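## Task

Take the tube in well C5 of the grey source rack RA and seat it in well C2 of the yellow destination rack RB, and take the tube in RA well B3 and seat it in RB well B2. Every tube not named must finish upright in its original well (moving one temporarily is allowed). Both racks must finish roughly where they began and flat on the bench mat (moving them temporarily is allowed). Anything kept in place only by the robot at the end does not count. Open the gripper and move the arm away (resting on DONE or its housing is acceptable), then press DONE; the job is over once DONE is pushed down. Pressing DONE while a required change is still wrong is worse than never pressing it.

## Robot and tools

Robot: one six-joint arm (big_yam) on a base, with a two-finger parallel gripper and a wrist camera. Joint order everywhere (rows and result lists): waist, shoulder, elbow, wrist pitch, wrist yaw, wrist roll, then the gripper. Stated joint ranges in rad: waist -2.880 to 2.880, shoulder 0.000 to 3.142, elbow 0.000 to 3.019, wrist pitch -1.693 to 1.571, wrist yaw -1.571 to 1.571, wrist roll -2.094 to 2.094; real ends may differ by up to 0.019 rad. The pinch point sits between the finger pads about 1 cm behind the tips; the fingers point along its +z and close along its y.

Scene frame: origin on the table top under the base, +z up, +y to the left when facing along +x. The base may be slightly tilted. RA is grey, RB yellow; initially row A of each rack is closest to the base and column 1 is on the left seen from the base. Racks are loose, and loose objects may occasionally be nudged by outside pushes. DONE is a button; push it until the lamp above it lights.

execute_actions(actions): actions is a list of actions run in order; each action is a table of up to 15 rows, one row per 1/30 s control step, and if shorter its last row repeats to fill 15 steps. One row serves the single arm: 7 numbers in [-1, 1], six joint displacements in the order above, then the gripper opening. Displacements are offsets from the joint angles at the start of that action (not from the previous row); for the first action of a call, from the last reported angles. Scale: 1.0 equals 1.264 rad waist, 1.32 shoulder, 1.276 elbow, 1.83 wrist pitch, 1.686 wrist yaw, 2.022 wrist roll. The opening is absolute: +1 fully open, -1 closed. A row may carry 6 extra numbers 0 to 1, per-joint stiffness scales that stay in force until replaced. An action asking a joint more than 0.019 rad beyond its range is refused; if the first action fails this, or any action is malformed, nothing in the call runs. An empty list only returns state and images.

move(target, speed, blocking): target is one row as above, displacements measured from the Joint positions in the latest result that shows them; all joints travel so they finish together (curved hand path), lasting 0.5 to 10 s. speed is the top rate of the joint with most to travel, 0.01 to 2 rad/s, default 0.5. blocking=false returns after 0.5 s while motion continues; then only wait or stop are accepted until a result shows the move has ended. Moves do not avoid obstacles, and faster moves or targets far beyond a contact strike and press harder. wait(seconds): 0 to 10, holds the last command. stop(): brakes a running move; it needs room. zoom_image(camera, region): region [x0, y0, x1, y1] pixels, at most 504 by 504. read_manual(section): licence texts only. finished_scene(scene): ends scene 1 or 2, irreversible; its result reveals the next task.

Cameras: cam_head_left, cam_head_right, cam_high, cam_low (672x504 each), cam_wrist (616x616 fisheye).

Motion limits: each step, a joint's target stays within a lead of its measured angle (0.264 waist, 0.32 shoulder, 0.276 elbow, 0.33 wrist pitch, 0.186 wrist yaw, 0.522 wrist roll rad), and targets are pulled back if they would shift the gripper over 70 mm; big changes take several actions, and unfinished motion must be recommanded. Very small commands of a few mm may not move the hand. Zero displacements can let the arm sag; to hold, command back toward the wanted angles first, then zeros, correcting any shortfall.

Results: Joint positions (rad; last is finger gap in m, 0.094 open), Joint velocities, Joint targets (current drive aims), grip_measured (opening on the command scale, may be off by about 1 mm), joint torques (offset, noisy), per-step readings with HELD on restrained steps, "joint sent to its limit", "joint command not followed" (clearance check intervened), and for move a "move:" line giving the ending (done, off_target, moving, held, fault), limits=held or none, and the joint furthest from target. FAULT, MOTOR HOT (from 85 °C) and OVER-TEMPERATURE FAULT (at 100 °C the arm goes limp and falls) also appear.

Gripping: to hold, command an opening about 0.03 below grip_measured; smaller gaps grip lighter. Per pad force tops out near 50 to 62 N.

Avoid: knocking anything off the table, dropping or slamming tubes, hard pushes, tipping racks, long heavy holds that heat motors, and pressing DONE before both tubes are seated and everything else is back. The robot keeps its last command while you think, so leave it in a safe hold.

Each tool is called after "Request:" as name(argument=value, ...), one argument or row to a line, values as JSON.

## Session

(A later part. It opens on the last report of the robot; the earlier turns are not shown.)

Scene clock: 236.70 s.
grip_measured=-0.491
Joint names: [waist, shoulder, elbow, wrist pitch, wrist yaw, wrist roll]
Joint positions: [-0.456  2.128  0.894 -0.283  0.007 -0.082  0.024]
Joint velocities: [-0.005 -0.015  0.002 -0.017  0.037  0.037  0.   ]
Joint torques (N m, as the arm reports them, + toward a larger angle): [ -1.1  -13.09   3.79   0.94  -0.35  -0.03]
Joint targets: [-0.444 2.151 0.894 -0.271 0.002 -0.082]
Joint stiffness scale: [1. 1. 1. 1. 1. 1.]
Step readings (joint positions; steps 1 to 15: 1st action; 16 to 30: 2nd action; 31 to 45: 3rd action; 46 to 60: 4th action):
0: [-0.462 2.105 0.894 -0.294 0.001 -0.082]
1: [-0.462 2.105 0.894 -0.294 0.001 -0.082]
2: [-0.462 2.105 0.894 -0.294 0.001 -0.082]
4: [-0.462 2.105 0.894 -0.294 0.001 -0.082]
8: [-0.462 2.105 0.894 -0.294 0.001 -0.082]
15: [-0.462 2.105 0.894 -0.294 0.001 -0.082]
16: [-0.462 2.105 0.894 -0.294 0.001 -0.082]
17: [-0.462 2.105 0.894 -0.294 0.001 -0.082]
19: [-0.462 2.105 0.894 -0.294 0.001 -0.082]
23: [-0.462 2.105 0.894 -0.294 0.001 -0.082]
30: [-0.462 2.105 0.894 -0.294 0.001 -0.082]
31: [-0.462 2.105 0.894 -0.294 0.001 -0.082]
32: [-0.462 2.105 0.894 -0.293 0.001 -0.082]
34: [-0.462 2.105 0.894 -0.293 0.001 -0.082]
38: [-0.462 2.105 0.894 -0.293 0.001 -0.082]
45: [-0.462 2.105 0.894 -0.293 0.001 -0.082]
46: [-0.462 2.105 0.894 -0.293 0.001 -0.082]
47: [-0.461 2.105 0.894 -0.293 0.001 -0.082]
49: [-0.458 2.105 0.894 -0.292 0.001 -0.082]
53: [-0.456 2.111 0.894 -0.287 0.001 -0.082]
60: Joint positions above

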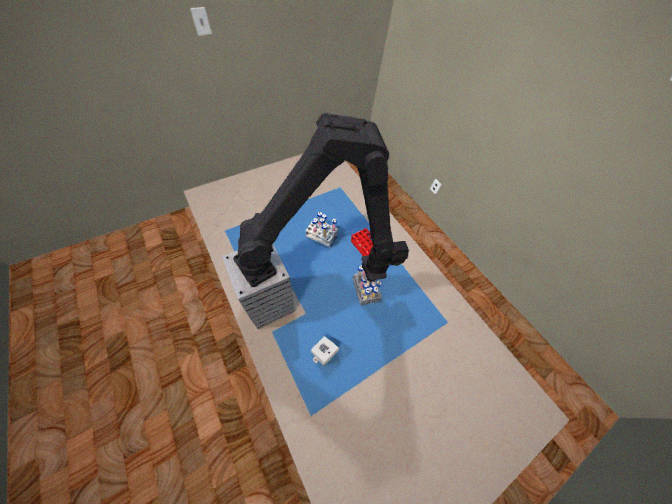

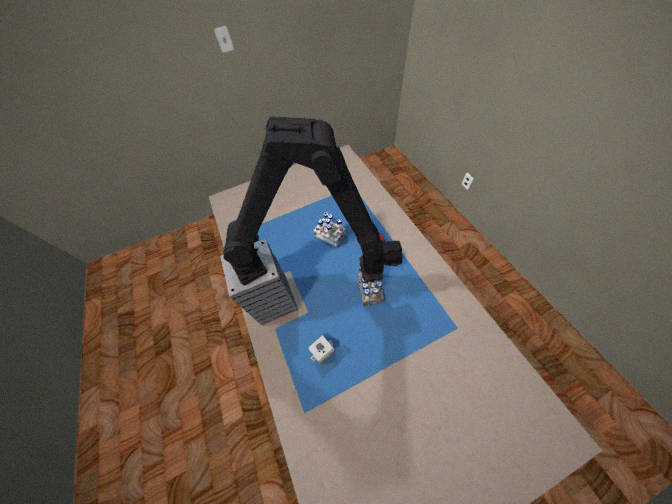

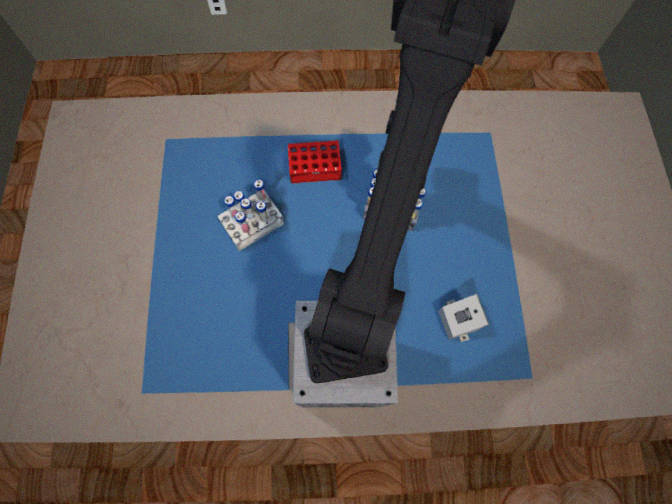

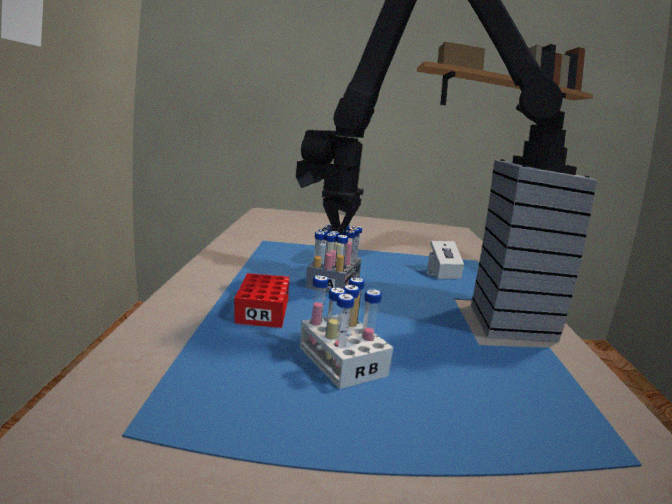

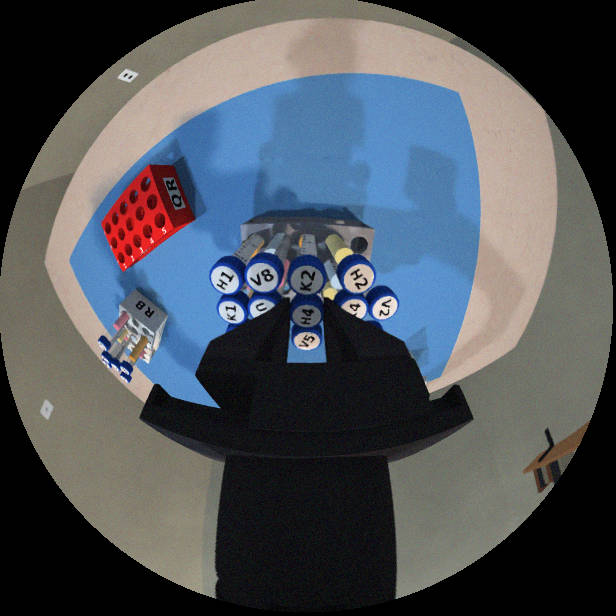

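Request:
execute_actions(
  actions=[
    [[0,0,0,0,0,0,-0.6]],
  ],
)

Request:
move(
  target=[0,-0.21,0.01,-0.175,0,0,-0.6],
  speed=0.15,
)

Scene clock: 242.37 s.
grip_measured=-0.551
Joint names: [waist, shoulder, elbow, wrist pitch, wrist yaw, wrist roll]
Joint positions: [-0.456  2.128  0.894 -0.283  0.008 -0.082  0.021]
Joint velocities: [-0.015 -0.005 -0.002  0.002  0.022  0.022 -0.   ]
Joint torques (N m, as the arm reports them, + toward a larger angle): [ -2.48 -14.03   3.69   0.65  -0.16   0.01]
Joint targets: [-0.456 2.128 0.894 -0.283 0.007 -0.082]
Joint stiffness scale: [1. 1. 1. 1. 1. 1.]
Step readings (joint positions):
0: [-0.456 2.128 0.894 -0.283 0.007 -0.082]
1: [-0.456 2.128 0.894 -0.283 0.008 -0.082]
2: [-0.456 2.128 0.894 -0.283 0.008 -0.082]
4: [-0.456 2.128 0.894 -0.283 0.008 -0.082]
8: [-0.456 2.128 0.894 -0.283 0.008 -0.082]
15: Joint positions above

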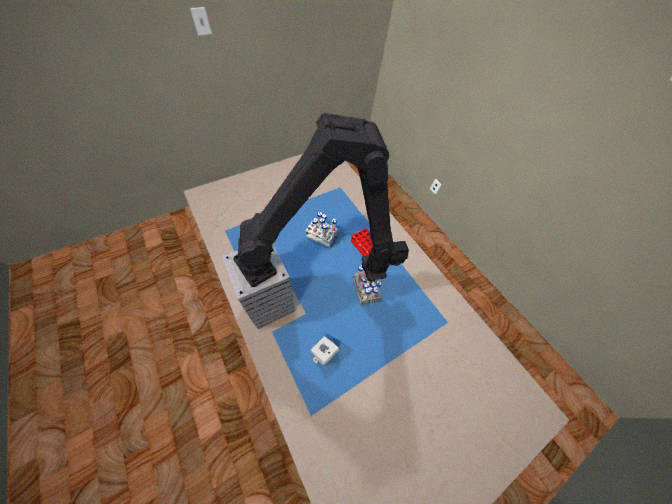

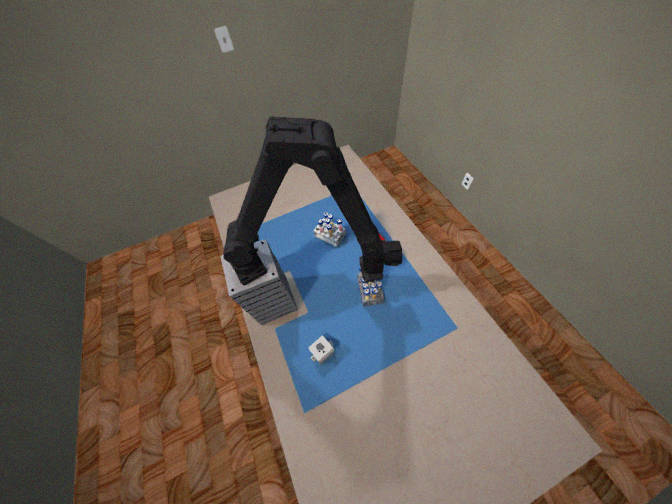

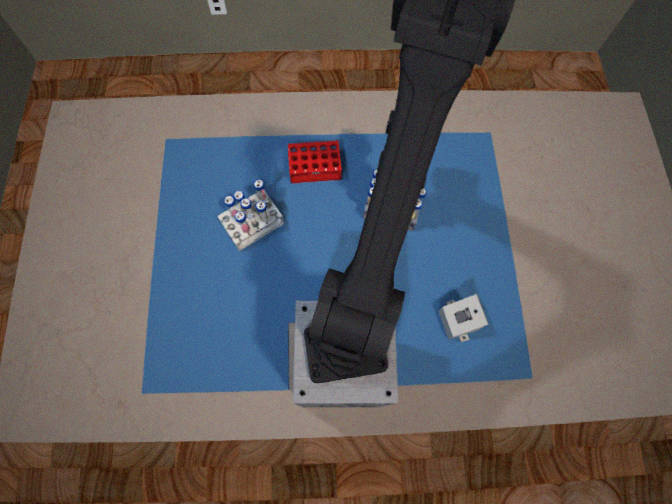

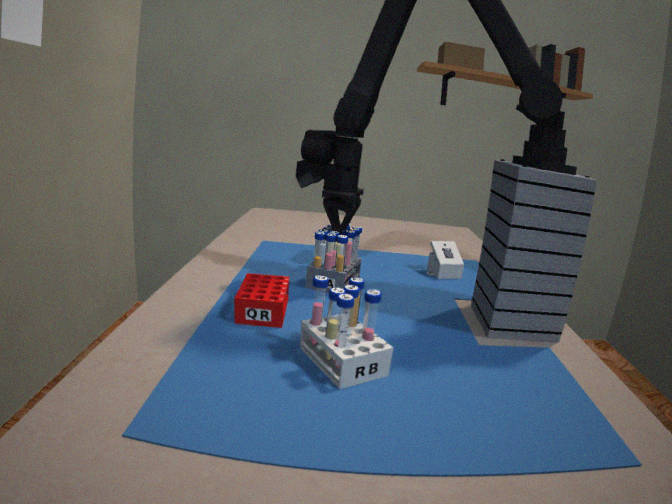

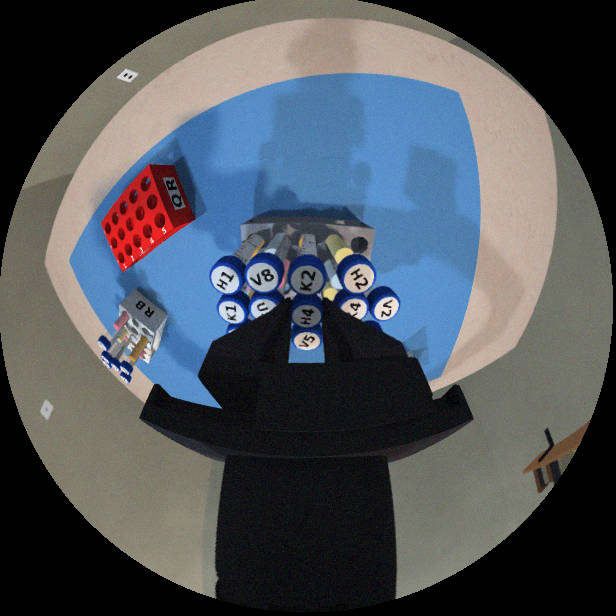

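Scene clock: 244.83 s.
grip_measured=-0.551
Joint names: [waist, shoulder, elbow, wrist pitch, wrist yaw, wrist roll]
Joint positions: [-0.456  1.864  0.894 -0.589  0.008 -0.082  0.021]
Joint velocities: [ 0.005 -0.015  0.002  0.007 -0.037  0.11   0.   ]
Joint torques (N m, as the arm reports them, + toward a larger angle): [ -2.38 -14.5    6.88   0.07  -0.15  -0.01]
Joint targets: [-0.456 1.851 0.907 -0.604 0.008 -0.082]
Joint stiffness scale: [1. 1. 1. 1. 1. 1.]
move: done; limits=none; farthest joint: the wrist pitch, 0.014 radians from its target (0.320 radians at the start)

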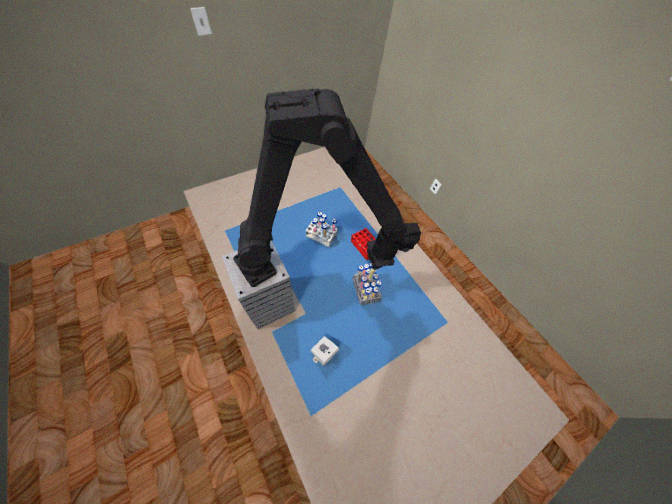

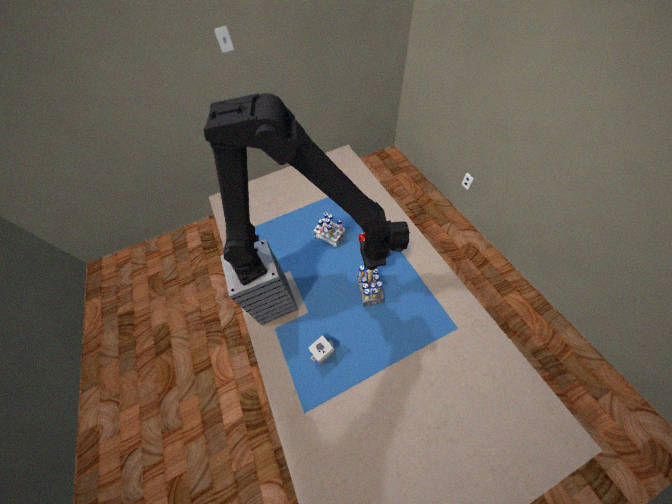

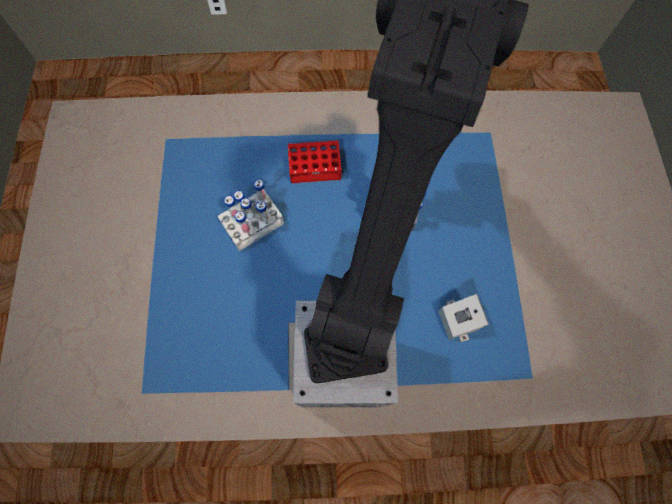

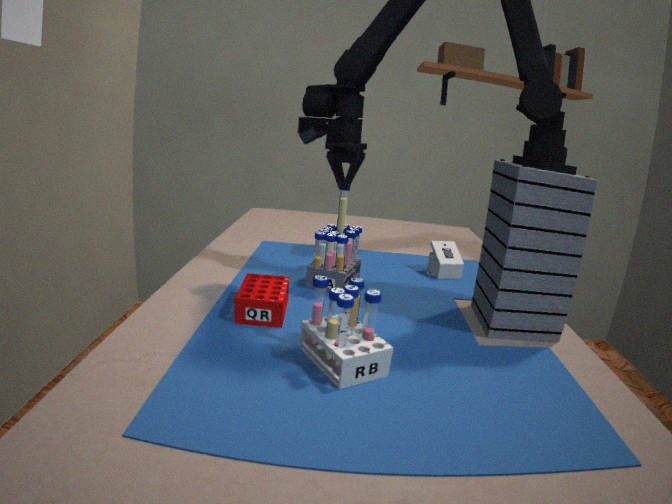

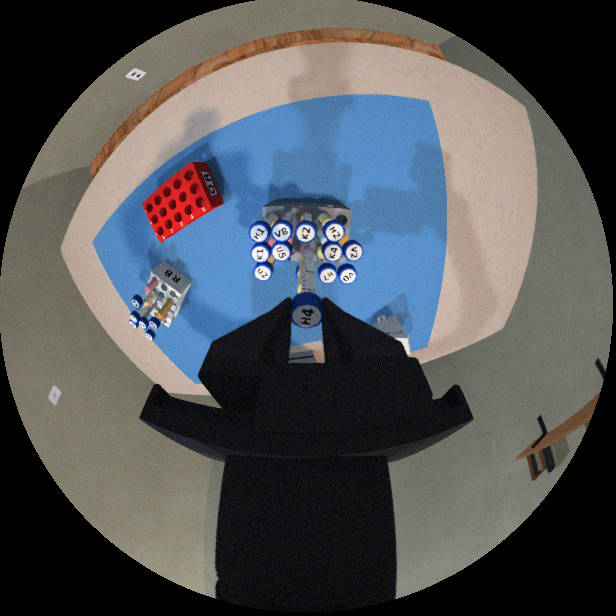

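Request:
move(
  target=[0,-0.02,0.04,-0.03,0,0.09,-0.6],
  speed=0.3,
)

Request:
move(
  target=[0.725,0,0,0,0,0,-0.6],
  speed=0.5,
)

Request:
zoom_image(
  camera="cam_wrist",
  region=[230,180,410,330],
)

Request:
zoom_image(
  camera="cam_low",
  region=[270,200,460,390],
)

Scene clock: 256.10 s.
grip_measured=-0.551
Joint names: [waist, shoulder, elbow, wrist pitch, wrist yaw, wrist roll]
Joint positions: [-0.456  1.852  0.914 -0.629  0.008  0.088  0.021]
Joint velocities: [ 0.024  0.005 -0.002 -0.012 -0.022  0.037 -0.   ]
Joint torques (N m, as the arm reports them, + toward a larger angle): [ -2.03 -14.47   8.96  -0.24  -0.14   0.09]
Joint targets: [-0.456 1.838 0.945 -0.644 0.008 0.100]
Joint stiffness scale: [1. 1. 1. 1. 1. 1.]
move: off_target; limits=none; farthest joint: the elbow, 0.031 radians from its target (0.051 radians at the start)

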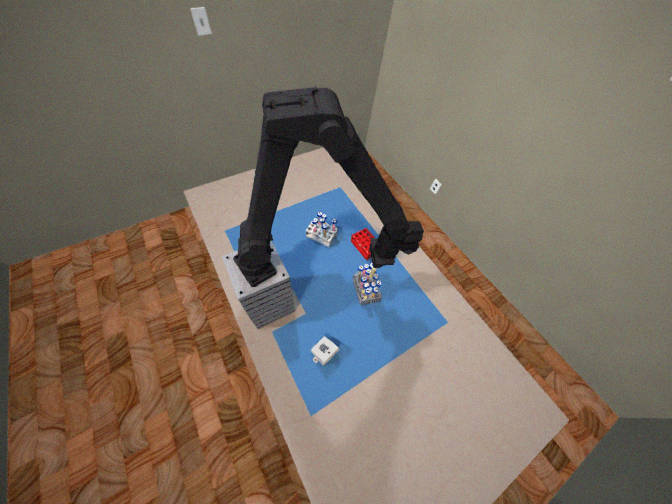

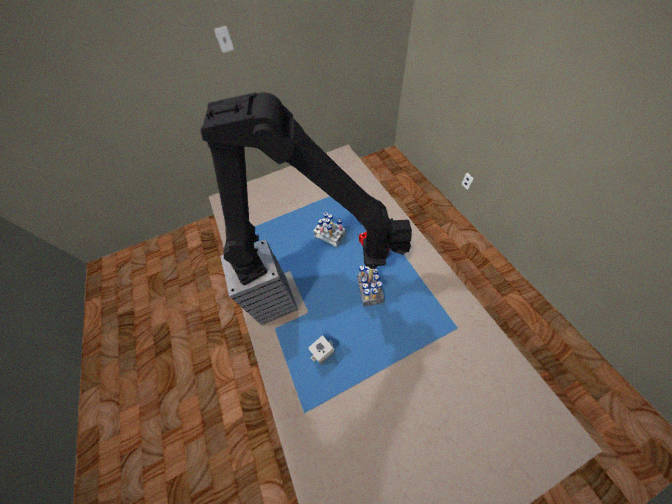

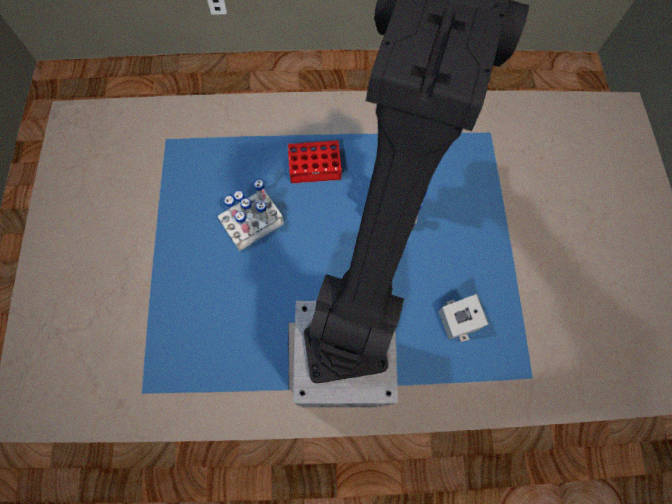

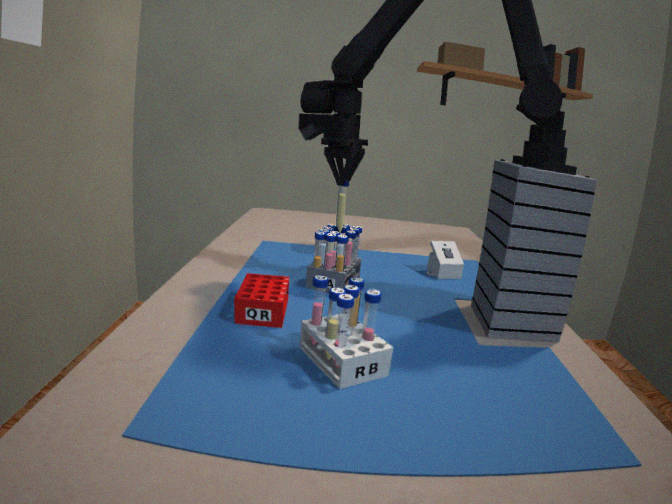

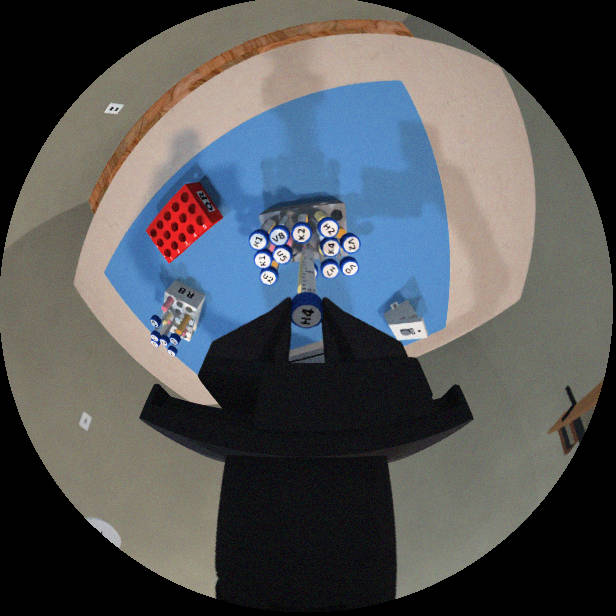

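Scene clock: 258.33 s.
grip_measured=-0.551
Joint names: [waist, shoulder, elbow, wrist pitch, wrist yaw, wrist roll]
Joint positions: [ 0.459  1.852  0.914 -0.629  0.013  0.088  0.021]
Joint velocities: [-0.024  0.015  0.007  0.007 -0.007 -0.007 -0.001]
Joint torques (N m, as the arm reports them, + toward a larger angle): [ -1.68 -13.74   6.13   0.41  -0.34  -0.06]
Joint targets: [0.461 1.852 0.914 -0.629 0.008 0.088]
Joint stiffness scale: [1. 1. 1. 1. 1. 1.]
move: done; limits=none; farthest joint: the wrist yaw, 0.005 radians from its target (0.000 radians at the start)

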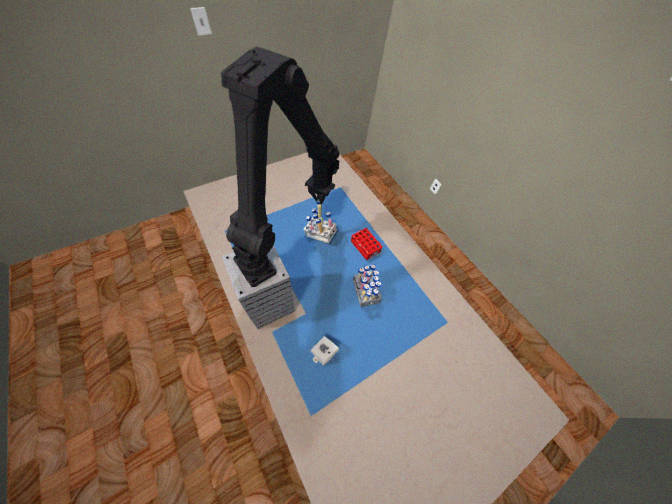

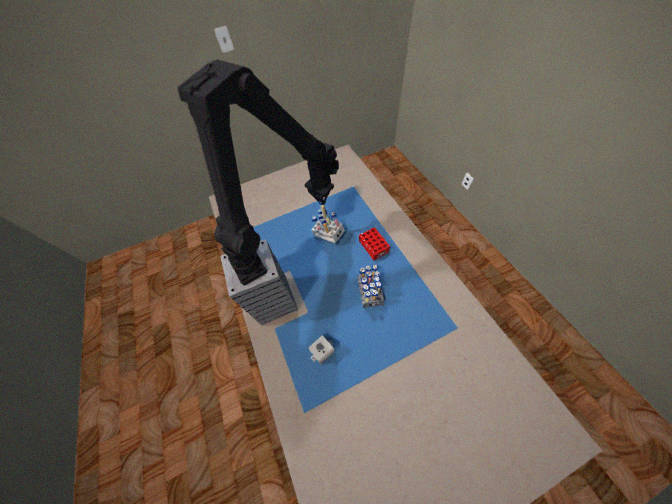

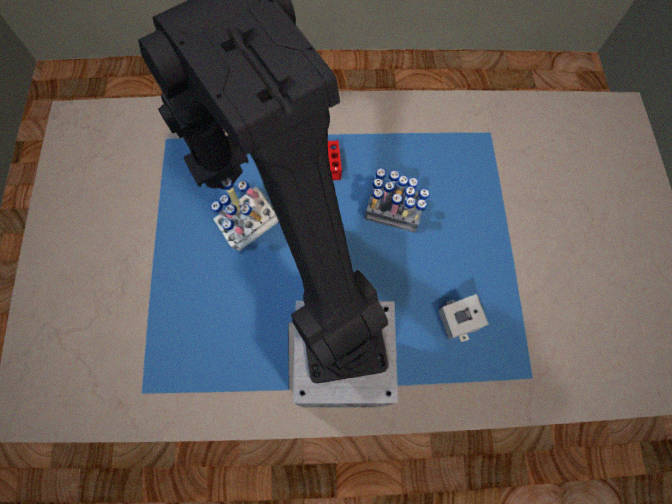

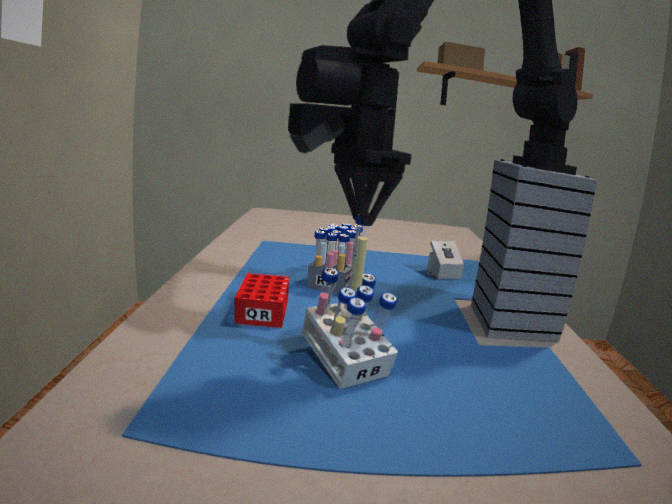

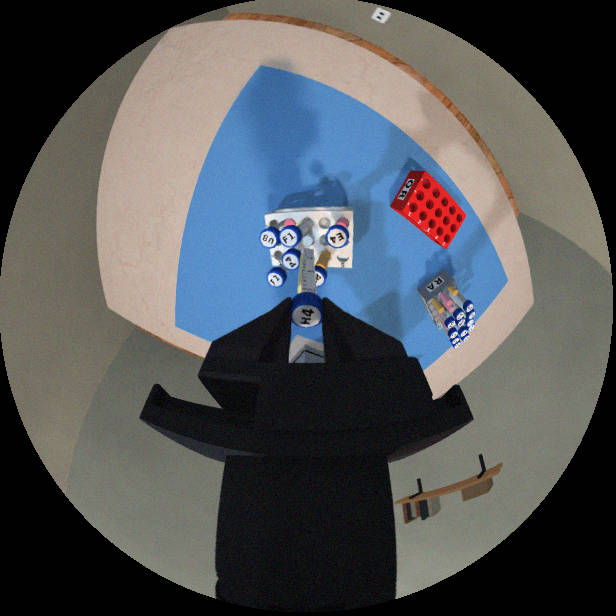

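Region (230, 180, 410, 330) of cam_wrist's 616x616 image, scaled by 2.800, with more detail than that image has.

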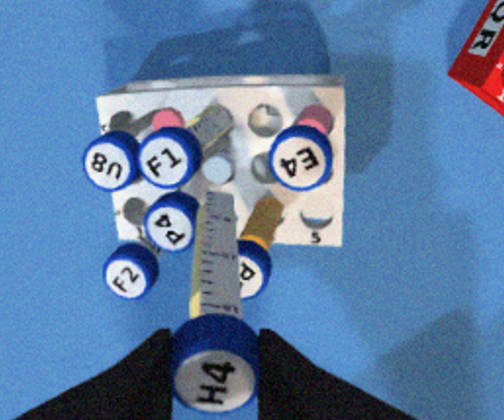

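Region (270, 200, 460, 390) of cam_low's 672x504 image, scaled by 2.653, with more detail than that image has.

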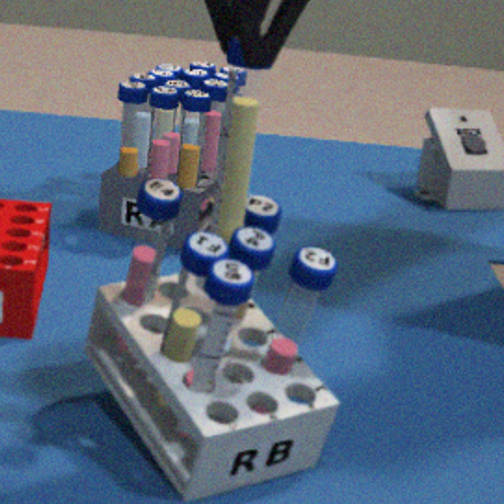

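Caught a cap and tipped the rack; back off gently, then rise.

Request:
move(
  target=[-0.06,0,0,0,0,0,-0.6],
  speed=0.06,
)

Request:
move(
  target=[0,-0.06,0,-0.03,0,0,-0.6],
  speed=0.15,
)

Request:
move(
  target=[0.075,0,0,0,0,0,-0.6],
  speed=0.15,
)

Request:
zoom_image(
  camera="cam_wrist",
  region=[230,180,410,330],
)

Request:
zoom_image(
  camera="cam_low",
  region=[270,200,460,390],
)

Scene clock: 270.23 s.
grip_measured=-0.551
Joint names: [waist, shoulder, elbow, wrist pitch, wrist yaw, wrist roll]
Joint positions: [ 0.393  1.852  0.914 -0.629  0.017  0.088  0.021]
Joint velocities: [ 0.005  0.005 -0.007  0.002 -0.022 -0.007 -0.   ]
Joint torques (N m, as the arm reports them, + toward a larger angle): [ -2.85 -13.53   6.25   0.46  -0.26  -0.03]
Joint targets: [0.383 1.852 0.914 -0.629 0.013 0.088]
Joint stiffness scale: [1. 1. 1. 1. 1. 1.]
move: done; limits=none; farthest joint: the waist, 0.010 radians from its target (0.076 radians at the start)

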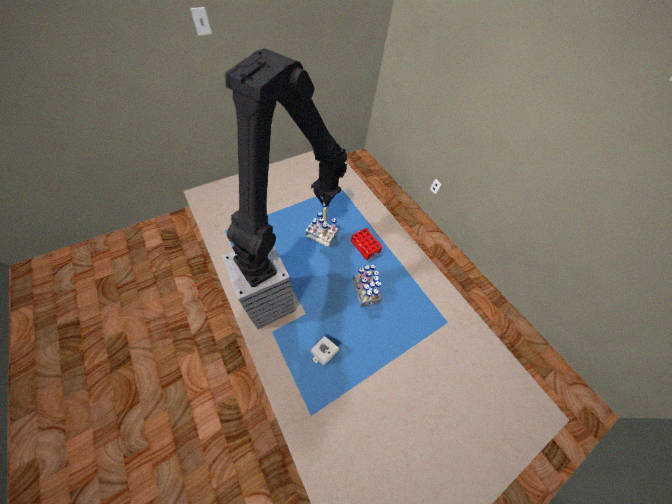

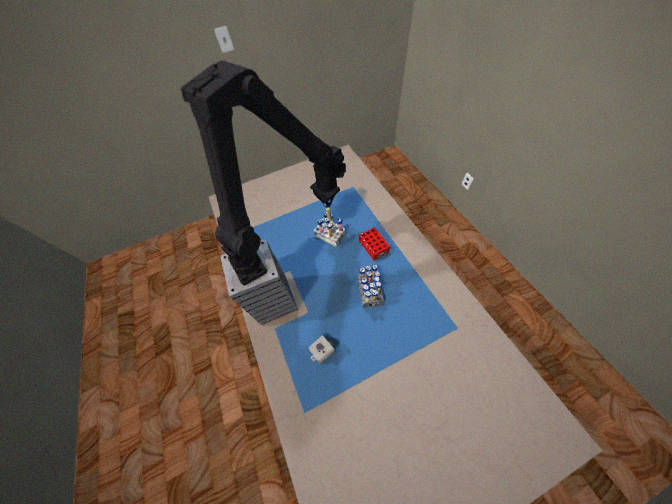

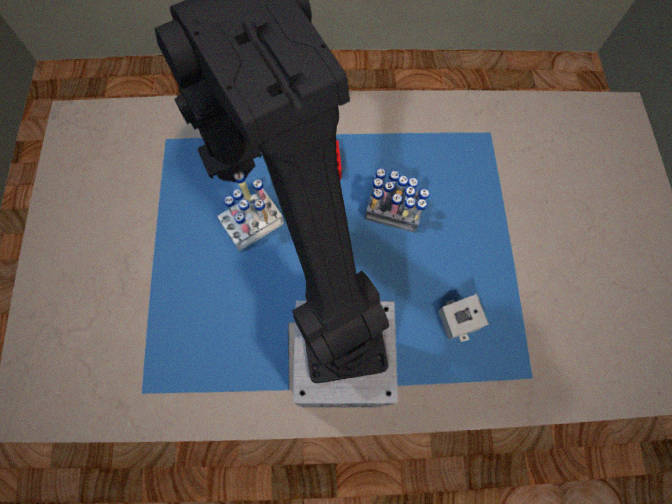

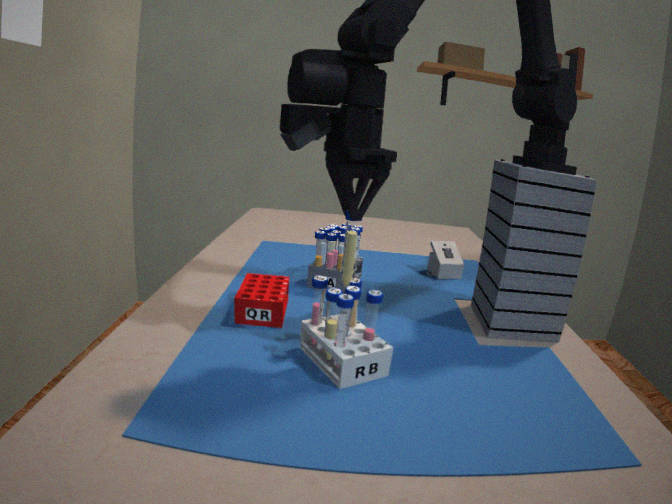

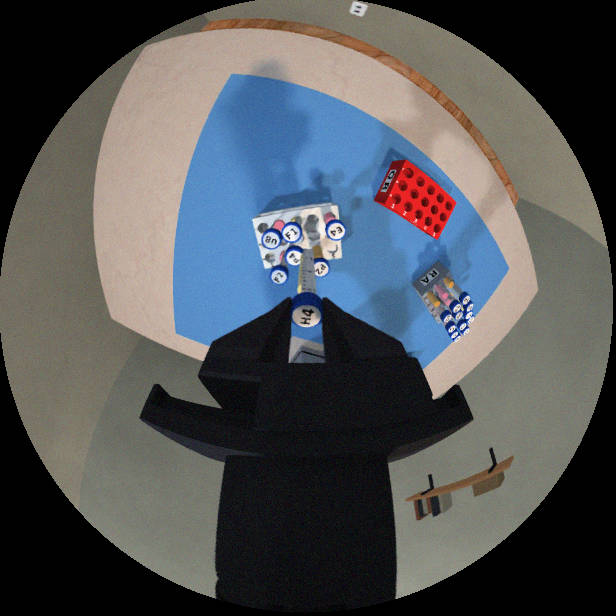

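Scene clock: 271.10 s.
grip_measured=-0.551
Joint names: [waist, shoulder, elbow, wrist pitch, wrist yaw, wrist roll]
Joint positions: [ 0.393  1.783  0.914 -0.669  0.017  0.088  0.021]
Joint velocities: [ 0.005 -0.005  0.012 -0.017  0.022 -0.051 -0.   ]
Joint torques (N m, as the arm reports them, + toward a larger angle): [ -2.58 -13.6    6.73   0.09  -0.09  -0.02]
Joint targets: [0.393 1.773 0.914 -0.684 0.017 0.088]
Joint stiffness scale: [1. 1. 1. 1. 1. 1.]
move: done; limits=none; farthest joint: the wrist pitch, 0.014 radians from its target (0.055 radians at the start)

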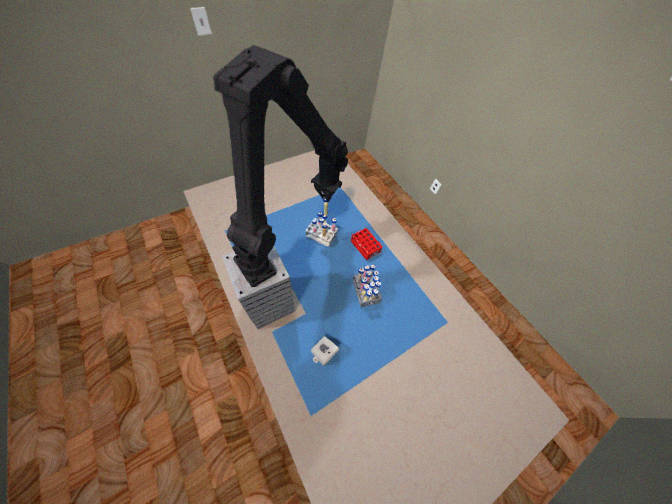

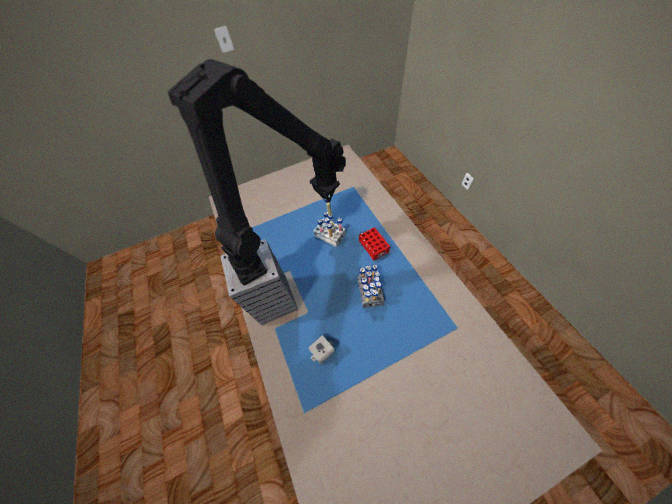

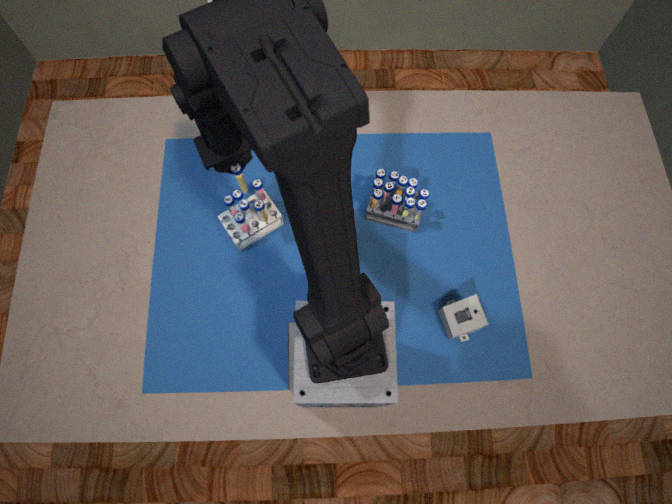

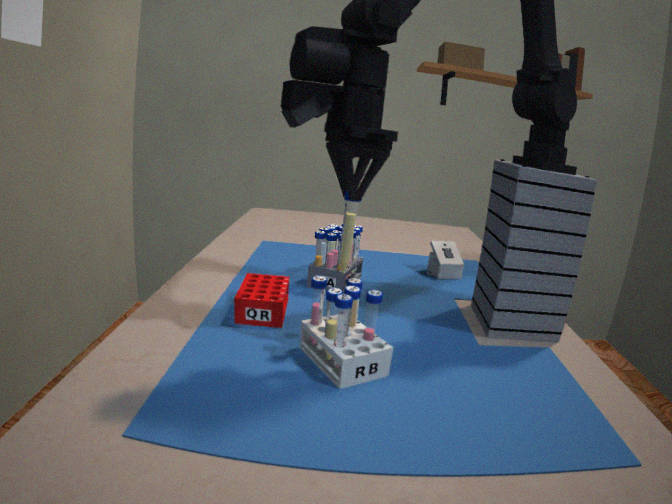

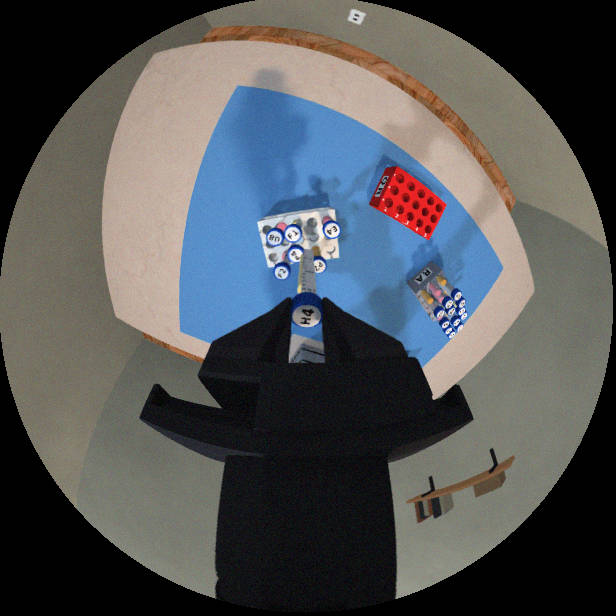

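Scene clock: 272.07 s.
grip_measured=-0.551
Joint names: [waist, shoulder, elbow, wrist pitch, wrist yaw, wrist roll]
Joint positions: [ 0.478  1.783  0.914 -0.669  0.017  0.088  0.021]
Joint velocities: [ 0.005 -0.015  0.007 -0.007  0.007 -0.11  -0.001]
Joint torques (N m, as the arm reports them, + toward a larger angle): [ -2.21 -12.46   6.86   0.42  -0.14  -0.03]
Joint targets: [0.488 1.783 0.914 -0.669 0.017 0.088]
Joint stiffness scale: [1. 1. 1. 1. 1. 1.]
move: done; limits=none; farthest joint: the waist, 0.010 radians from its target (0.095 radians at the start)

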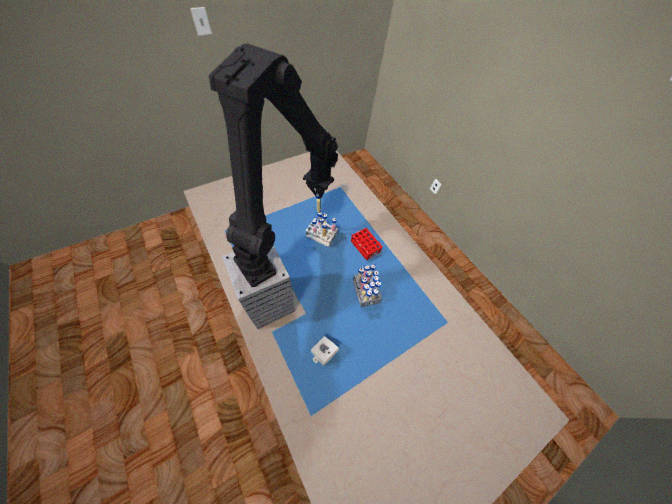

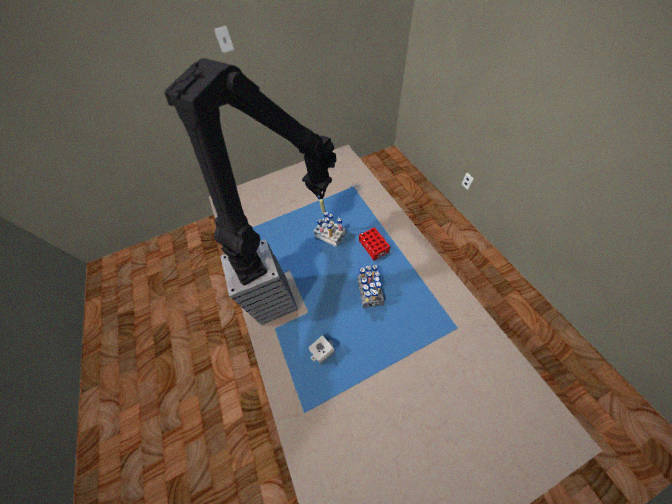

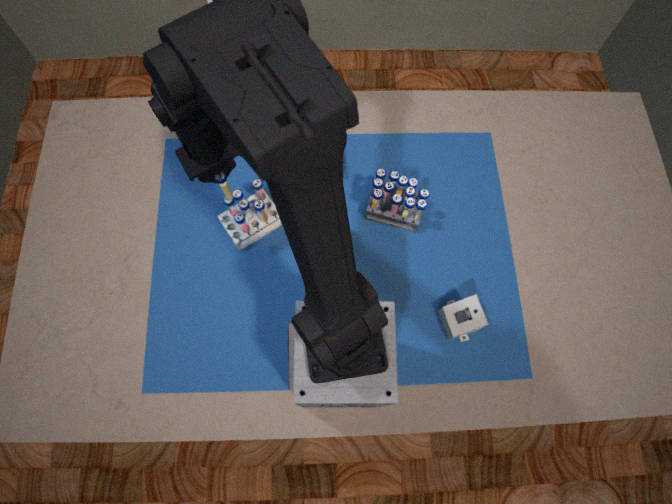

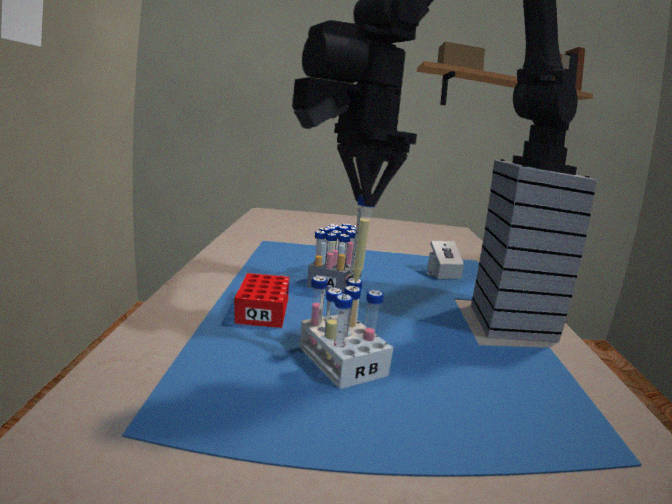

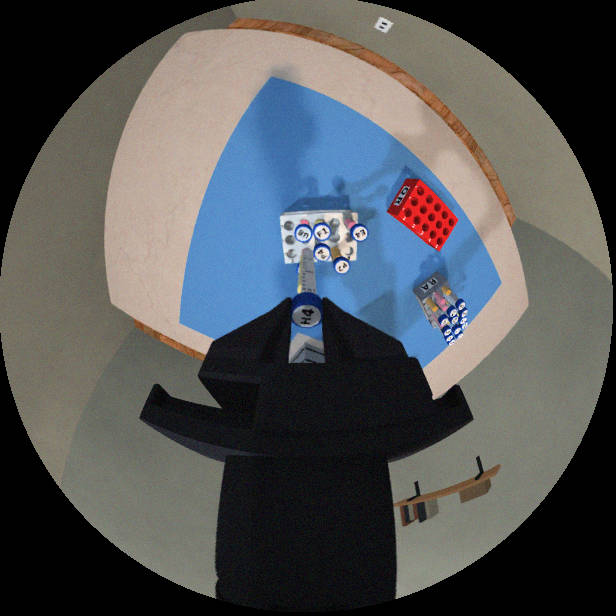

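Region (230, 180, 410, 330) of cam_wrist's 616x616 image, scaled by 2.800, with more detail than that image has.

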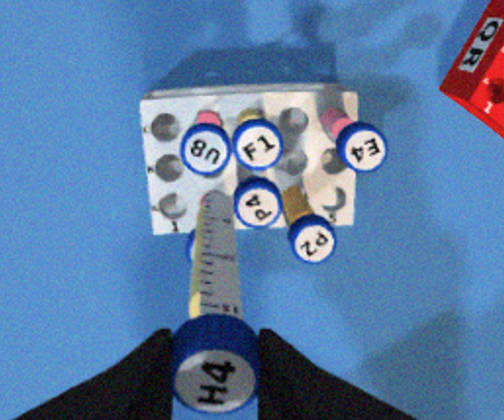

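Region (270, 200, 460, 390) of cam_low's 672x504 image, scaled by 2.653, with more detail than that image has.

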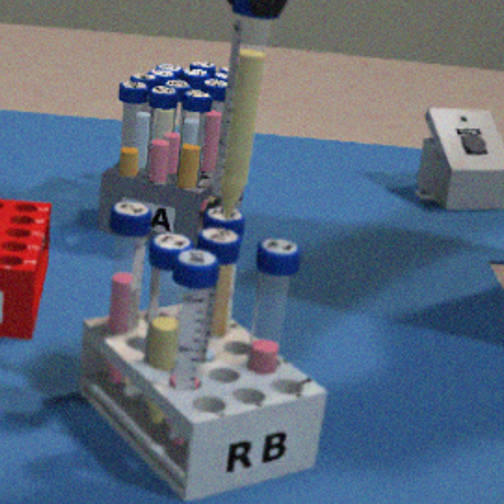

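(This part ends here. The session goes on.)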